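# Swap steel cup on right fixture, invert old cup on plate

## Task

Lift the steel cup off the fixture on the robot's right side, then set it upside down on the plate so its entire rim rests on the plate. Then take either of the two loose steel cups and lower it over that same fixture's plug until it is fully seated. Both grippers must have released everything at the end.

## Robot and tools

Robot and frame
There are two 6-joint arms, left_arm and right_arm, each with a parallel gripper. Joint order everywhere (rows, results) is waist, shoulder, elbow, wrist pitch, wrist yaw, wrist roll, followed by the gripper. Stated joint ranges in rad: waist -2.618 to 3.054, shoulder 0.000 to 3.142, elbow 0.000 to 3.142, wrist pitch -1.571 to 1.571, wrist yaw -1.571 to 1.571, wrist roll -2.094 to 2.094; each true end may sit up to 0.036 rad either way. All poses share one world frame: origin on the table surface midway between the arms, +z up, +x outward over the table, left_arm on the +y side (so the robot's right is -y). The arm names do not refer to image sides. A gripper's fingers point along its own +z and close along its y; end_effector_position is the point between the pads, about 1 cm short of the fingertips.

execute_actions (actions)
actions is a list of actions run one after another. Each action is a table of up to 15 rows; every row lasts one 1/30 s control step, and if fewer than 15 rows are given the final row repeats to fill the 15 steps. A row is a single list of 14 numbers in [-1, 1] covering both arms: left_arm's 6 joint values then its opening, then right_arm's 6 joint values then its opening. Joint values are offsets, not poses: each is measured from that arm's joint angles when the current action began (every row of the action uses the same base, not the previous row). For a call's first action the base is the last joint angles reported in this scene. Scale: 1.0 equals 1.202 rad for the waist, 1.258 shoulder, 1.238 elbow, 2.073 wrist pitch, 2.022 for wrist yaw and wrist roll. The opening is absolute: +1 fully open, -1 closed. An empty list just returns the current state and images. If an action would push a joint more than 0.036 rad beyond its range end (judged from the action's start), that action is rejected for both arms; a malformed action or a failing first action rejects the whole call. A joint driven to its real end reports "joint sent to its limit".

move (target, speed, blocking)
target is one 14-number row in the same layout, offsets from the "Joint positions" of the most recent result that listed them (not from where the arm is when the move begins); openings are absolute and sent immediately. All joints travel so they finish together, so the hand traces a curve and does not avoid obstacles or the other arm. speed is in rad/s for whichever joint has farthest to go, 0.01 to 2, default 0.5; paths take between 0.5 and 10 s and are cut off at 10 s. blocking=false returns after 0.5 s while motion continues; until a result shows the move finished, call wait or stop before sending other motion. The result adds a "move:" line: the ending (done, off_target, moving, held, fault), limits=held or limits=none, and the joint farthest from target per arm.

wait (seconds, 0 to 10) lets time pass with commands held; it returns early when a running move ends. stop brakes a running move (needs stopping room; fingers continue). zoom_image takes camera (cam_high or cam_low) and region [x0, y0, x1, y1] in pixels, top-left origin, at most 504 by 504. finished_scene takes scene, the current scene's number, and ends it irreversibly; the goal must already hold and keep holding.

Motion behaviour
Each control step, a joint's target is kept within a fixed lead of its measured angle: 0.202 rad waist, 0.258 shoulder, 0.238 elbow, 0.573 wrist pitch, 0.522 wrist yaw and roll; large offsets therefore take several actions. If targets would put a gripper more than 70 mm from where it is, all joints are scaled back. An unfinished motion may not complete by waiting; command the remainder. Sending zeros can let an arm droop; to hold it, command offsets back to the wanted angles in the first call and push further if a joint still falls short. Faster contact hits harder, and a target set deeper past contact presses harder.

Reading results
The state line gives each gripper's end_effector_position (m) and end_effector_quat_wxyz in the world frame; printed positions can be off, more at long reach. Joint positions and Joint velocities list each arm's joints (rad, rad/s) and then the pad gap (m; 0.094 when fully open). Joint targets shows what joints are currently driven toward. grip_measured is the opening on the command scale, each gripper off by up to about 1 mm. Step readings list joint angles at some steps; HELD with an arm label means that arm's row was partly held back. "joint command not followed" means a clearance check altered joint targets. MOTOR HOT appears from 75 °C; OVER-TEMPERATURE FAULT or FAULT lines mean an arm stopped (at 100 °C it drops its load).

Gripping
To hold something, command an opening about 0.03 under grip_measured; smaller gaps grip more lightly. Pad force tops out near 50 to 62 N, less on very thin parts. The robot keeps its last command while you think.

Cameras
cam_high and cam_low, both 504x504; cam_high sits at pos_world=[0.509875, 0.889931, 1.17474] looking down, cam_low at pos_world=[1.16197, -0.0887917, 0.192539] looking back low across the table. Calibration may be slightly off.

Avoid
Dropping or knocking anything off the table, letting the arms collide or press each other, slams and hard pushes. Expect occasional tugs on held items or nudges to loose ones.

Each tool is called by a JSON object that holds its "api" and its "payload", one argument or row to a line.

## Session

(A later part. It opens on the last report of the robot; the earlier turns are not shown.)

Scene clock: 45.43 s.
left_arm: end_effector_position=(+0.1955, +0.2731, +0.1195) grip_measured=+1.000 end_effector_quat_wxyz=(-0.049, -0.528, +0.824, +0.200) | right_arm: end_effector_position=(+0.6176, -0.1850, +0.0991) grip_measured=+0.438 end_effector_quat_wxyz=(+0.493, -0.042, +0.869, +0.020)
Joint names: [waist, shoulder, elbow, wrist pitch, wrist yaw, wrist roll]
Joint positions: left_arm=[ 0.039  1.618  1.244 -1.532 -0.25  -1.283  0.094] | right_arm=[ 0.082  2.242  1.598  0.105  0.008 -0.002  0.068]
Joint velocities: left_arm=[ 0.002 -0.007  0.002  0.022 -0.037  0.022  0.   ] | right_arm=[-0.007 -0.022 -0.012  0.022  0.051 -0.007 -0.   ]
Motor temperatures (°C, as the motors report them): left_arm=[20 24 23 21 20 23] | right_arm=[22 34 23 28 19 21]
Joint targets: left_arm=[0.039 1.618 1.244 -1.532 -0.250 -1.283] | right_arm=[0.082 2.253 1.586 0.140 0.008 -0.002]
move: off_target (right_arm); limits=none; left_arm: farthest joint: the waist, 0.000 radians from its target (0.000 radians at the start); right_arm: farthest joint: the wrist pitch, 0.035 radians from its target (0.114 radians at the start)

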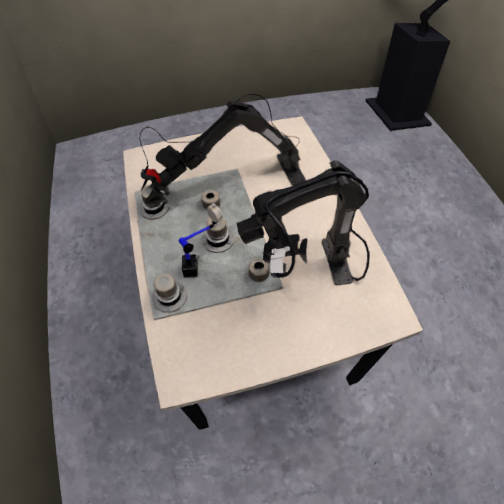

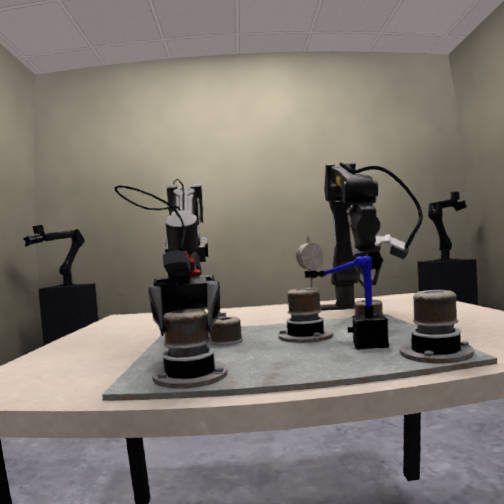

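{"api": "move", "payload": {
  "target": [0,0,0,0,0,0,1,0,0.035,-0.02,-0.015,0,0,0.2],
  "speed": 0.08
}}

{"api": "move", "payload": {
  "target": [0,0,0,0,0,0,1,0,0,0,0,0,0,1]
}}

{"api": "move", "payload": {
  "target": [0,0,0,0,0,0,1,0,-0.15,0,-0.04,0,0,1]
}}

{"api": "zoom_image", "payload": {
  "camera": "cam_low",
  "region": [120,230,280,390]
}}

Scene clock: 46.37 s.
left_arm: end_effector_position=(+0.1955, +0.2731, +0.1195) grip_measured=+1.000 end_effector_quat_wxyz=(-0.049, -0.528, +0.824, +0.200) | right_arm: end_effector_position=(+0.6173, -0.1850, +0.0978) grip_measured=+0.438 end_effector_quat_wxyz=(+0.492, -0.042, +0.869, +0.020)
Joint names: [waist, shoulder, elbow, wrist pitch, wrist yaw, wrist roll]
Joint positions: left_arm=[ 0.039  1.618  1.244 -1.532 -0.25  -1.283  0.094] | right_arm=[ 0.082  2.243  1.598  0.104  0.008 -0.002  0.068]
Joint velocities: left_arm=[-0.002  0.017 -0.002  0.007 -0.007 -0.051  0.   ] | right_arm=[ 0.012 -0.022 -0.002 -0.007  0.066 -0.051  0.001]
Motor temperatures (°C, as the motors report them): left_arm=[20 24 23 21 20 23] | right_arm=[22 34 23 28 19 21]
Joint targets: left_arm=[0.039 1.618 1.244 -1.532 -0.250 -1.283] | right_arm=[0.082 2.285 1.573 0.074 0.008 -0.002]
move: off_target (right_arm); limits=none; left_arm: farthest joint: the waist, 0.000 radians from its target (0.000 radians at the start); right_arm: farthest joint: the shoulder, 0.043 radians from its target (0.045 radians at the start)

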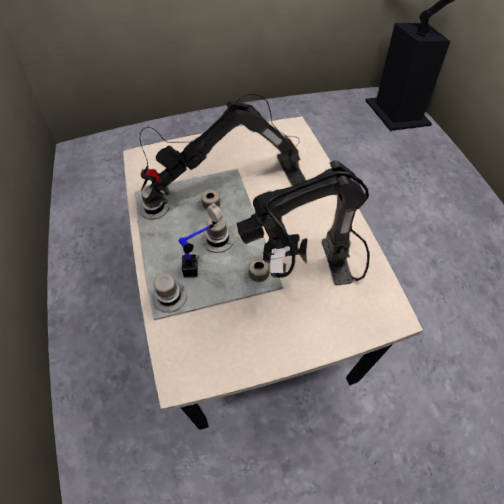

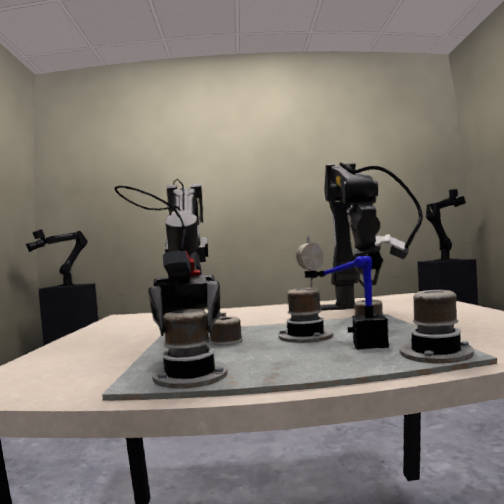

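Scene clock: 46.87 s.
left_arm: end_effector_position=(+0.1955, +0.2731, +0.1195) grip_measured=+1.000 end_effector_quat_wxyz=(-0.049, -0.528, +0.824, +0.200) | right_arm: end_effector_position=(+0.6174, -0.1850, +0.0979) grip_measured=+1.000 end_effector_quat_wxyz=(+0.492, -0.042, +0.869, +0.020)
Joint names: [waist, shoulder, elbow, wrist pitch, wrist yaw, wrist roll]
Joint positions: left_arm=[ 0.039  1.618  1.244 -1.532 -0.25  -1.283  0.094] | right_arm=[ 0.082  2.243  1.598  0.104  0.008 -0.002  0.094]
Joint velocities: left_arm=[-0.002 -0.007  0.012 -0.022 -0.007 -0.022  0.   ] | right_arm=[ 0.017 -0.002  0.002  0.007 -0.066 -0.051  0.   ]
Motor temperatures (°C, as the motors report them): left_arm=[20 24 23 21 20 23] | right_arm=[22 34 23 28 19 21]
Joint targets: left_arm=[0.039 1.618 1.244 -1.532 -0.250 -1.283] | right_arm=[0.082 2.243 1.598 0.104 0.008 -0.002]
move: done; limits=none; left_arm: farthest joint: the waist, 0.000 radians from its target (0.000 radians at the start); right_arm: farthest joint: the waist, 0.000 radians from its target (0.000 radians at the start)

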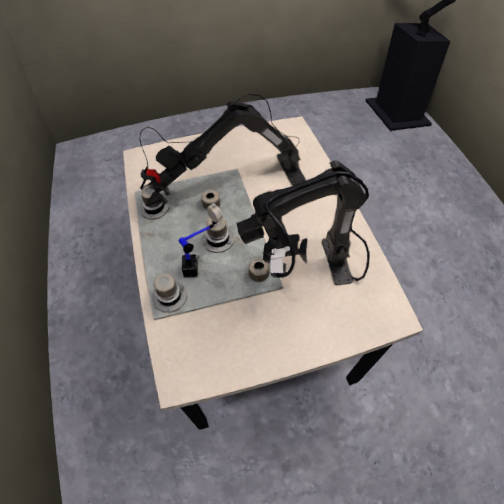

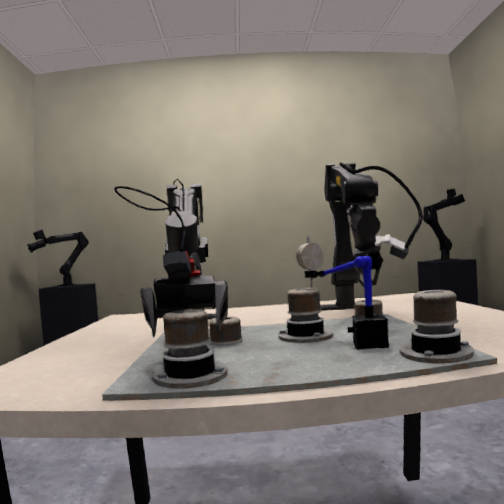

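Scene clock: 47.93 s.
left_arm: end_effector_position=(+0.1955, +0.2731, +0.1195) grip_measured=+1.000 end_effector_quat_wxyz=(-0.049, -0.528, +0.824, +0.200) | right_arm: end_effector_position=(+0.6048, -0.1862, +0.1968) grip_measured=+1.000 end_effector_quat_wxyz=(+0.545, -0.040, +0.837, +0.023)
Joint names: [waist, shoulder, elbow, wrist pitch, wrist yaw, wrist roll]
Joint positions: left_arm=[ 0.039  1.618  1.244 -1.532 -0.25  -1.283  0.094] | right_arm=[ 0.082  2.056  1.598  0.04   0.008 -0.002  0.094]
Joint velocities: left_arm=[-0.012 -0.007  0.007  0.051  0.051  0.007  0.   ] | right_arm=[ 0.002  0.032 -0.007 -0.007  0.081  0.022  0.   ]
Motor temperatures (°C, as the motors report them): left_arm=[20 24 23 21 20 23] | right_arm=[22 34 23 28 19 21]
Joint targets: left_arm=[0.039 1.618 1.244 -1.532 -0.250 -1.283] | right_arm=[0.082 2.054 1.598 0.021 0.008 -0.002]
move: done; limits=none; left_arm: farthest joint: the waist, 0.000 radians from its target (0.000 radians at the start); right_arm: farthest joint: the wrist pitch, 0.019 radians from its target (0.083 radians at the start)

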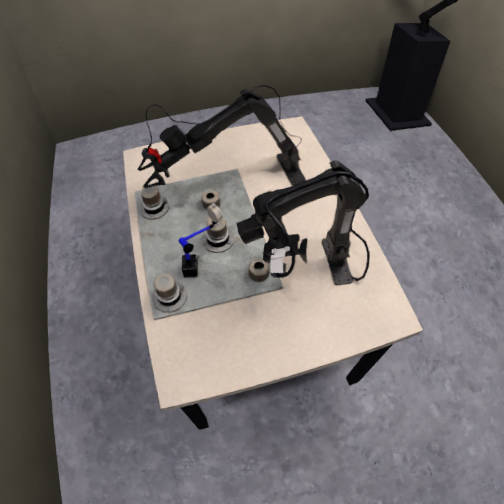

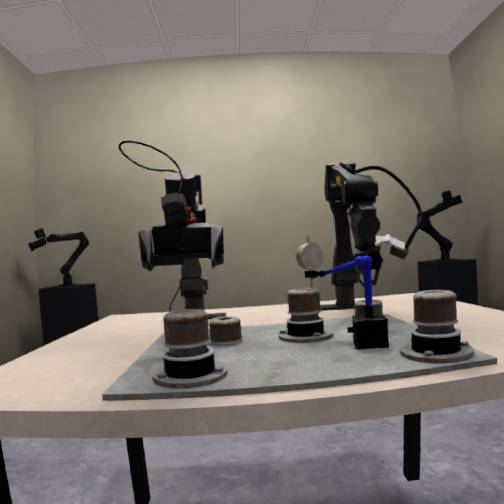

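Region (120, 230, 280, 390) of cam_low's 504x504 image, scaled by 3.150, with more detail than that image has.

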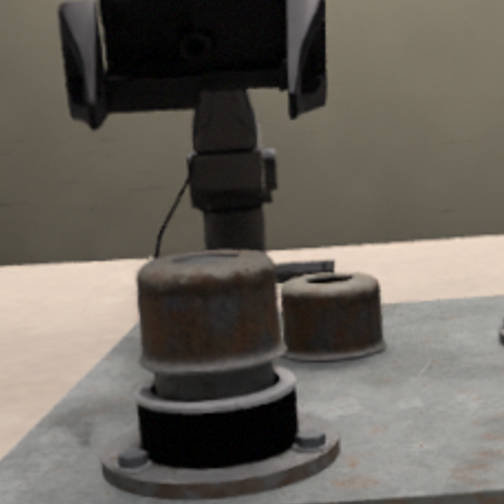

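{"api": "finished_scene", "payload": {
  "scene": 2
}}

The scene is finished: the task was done.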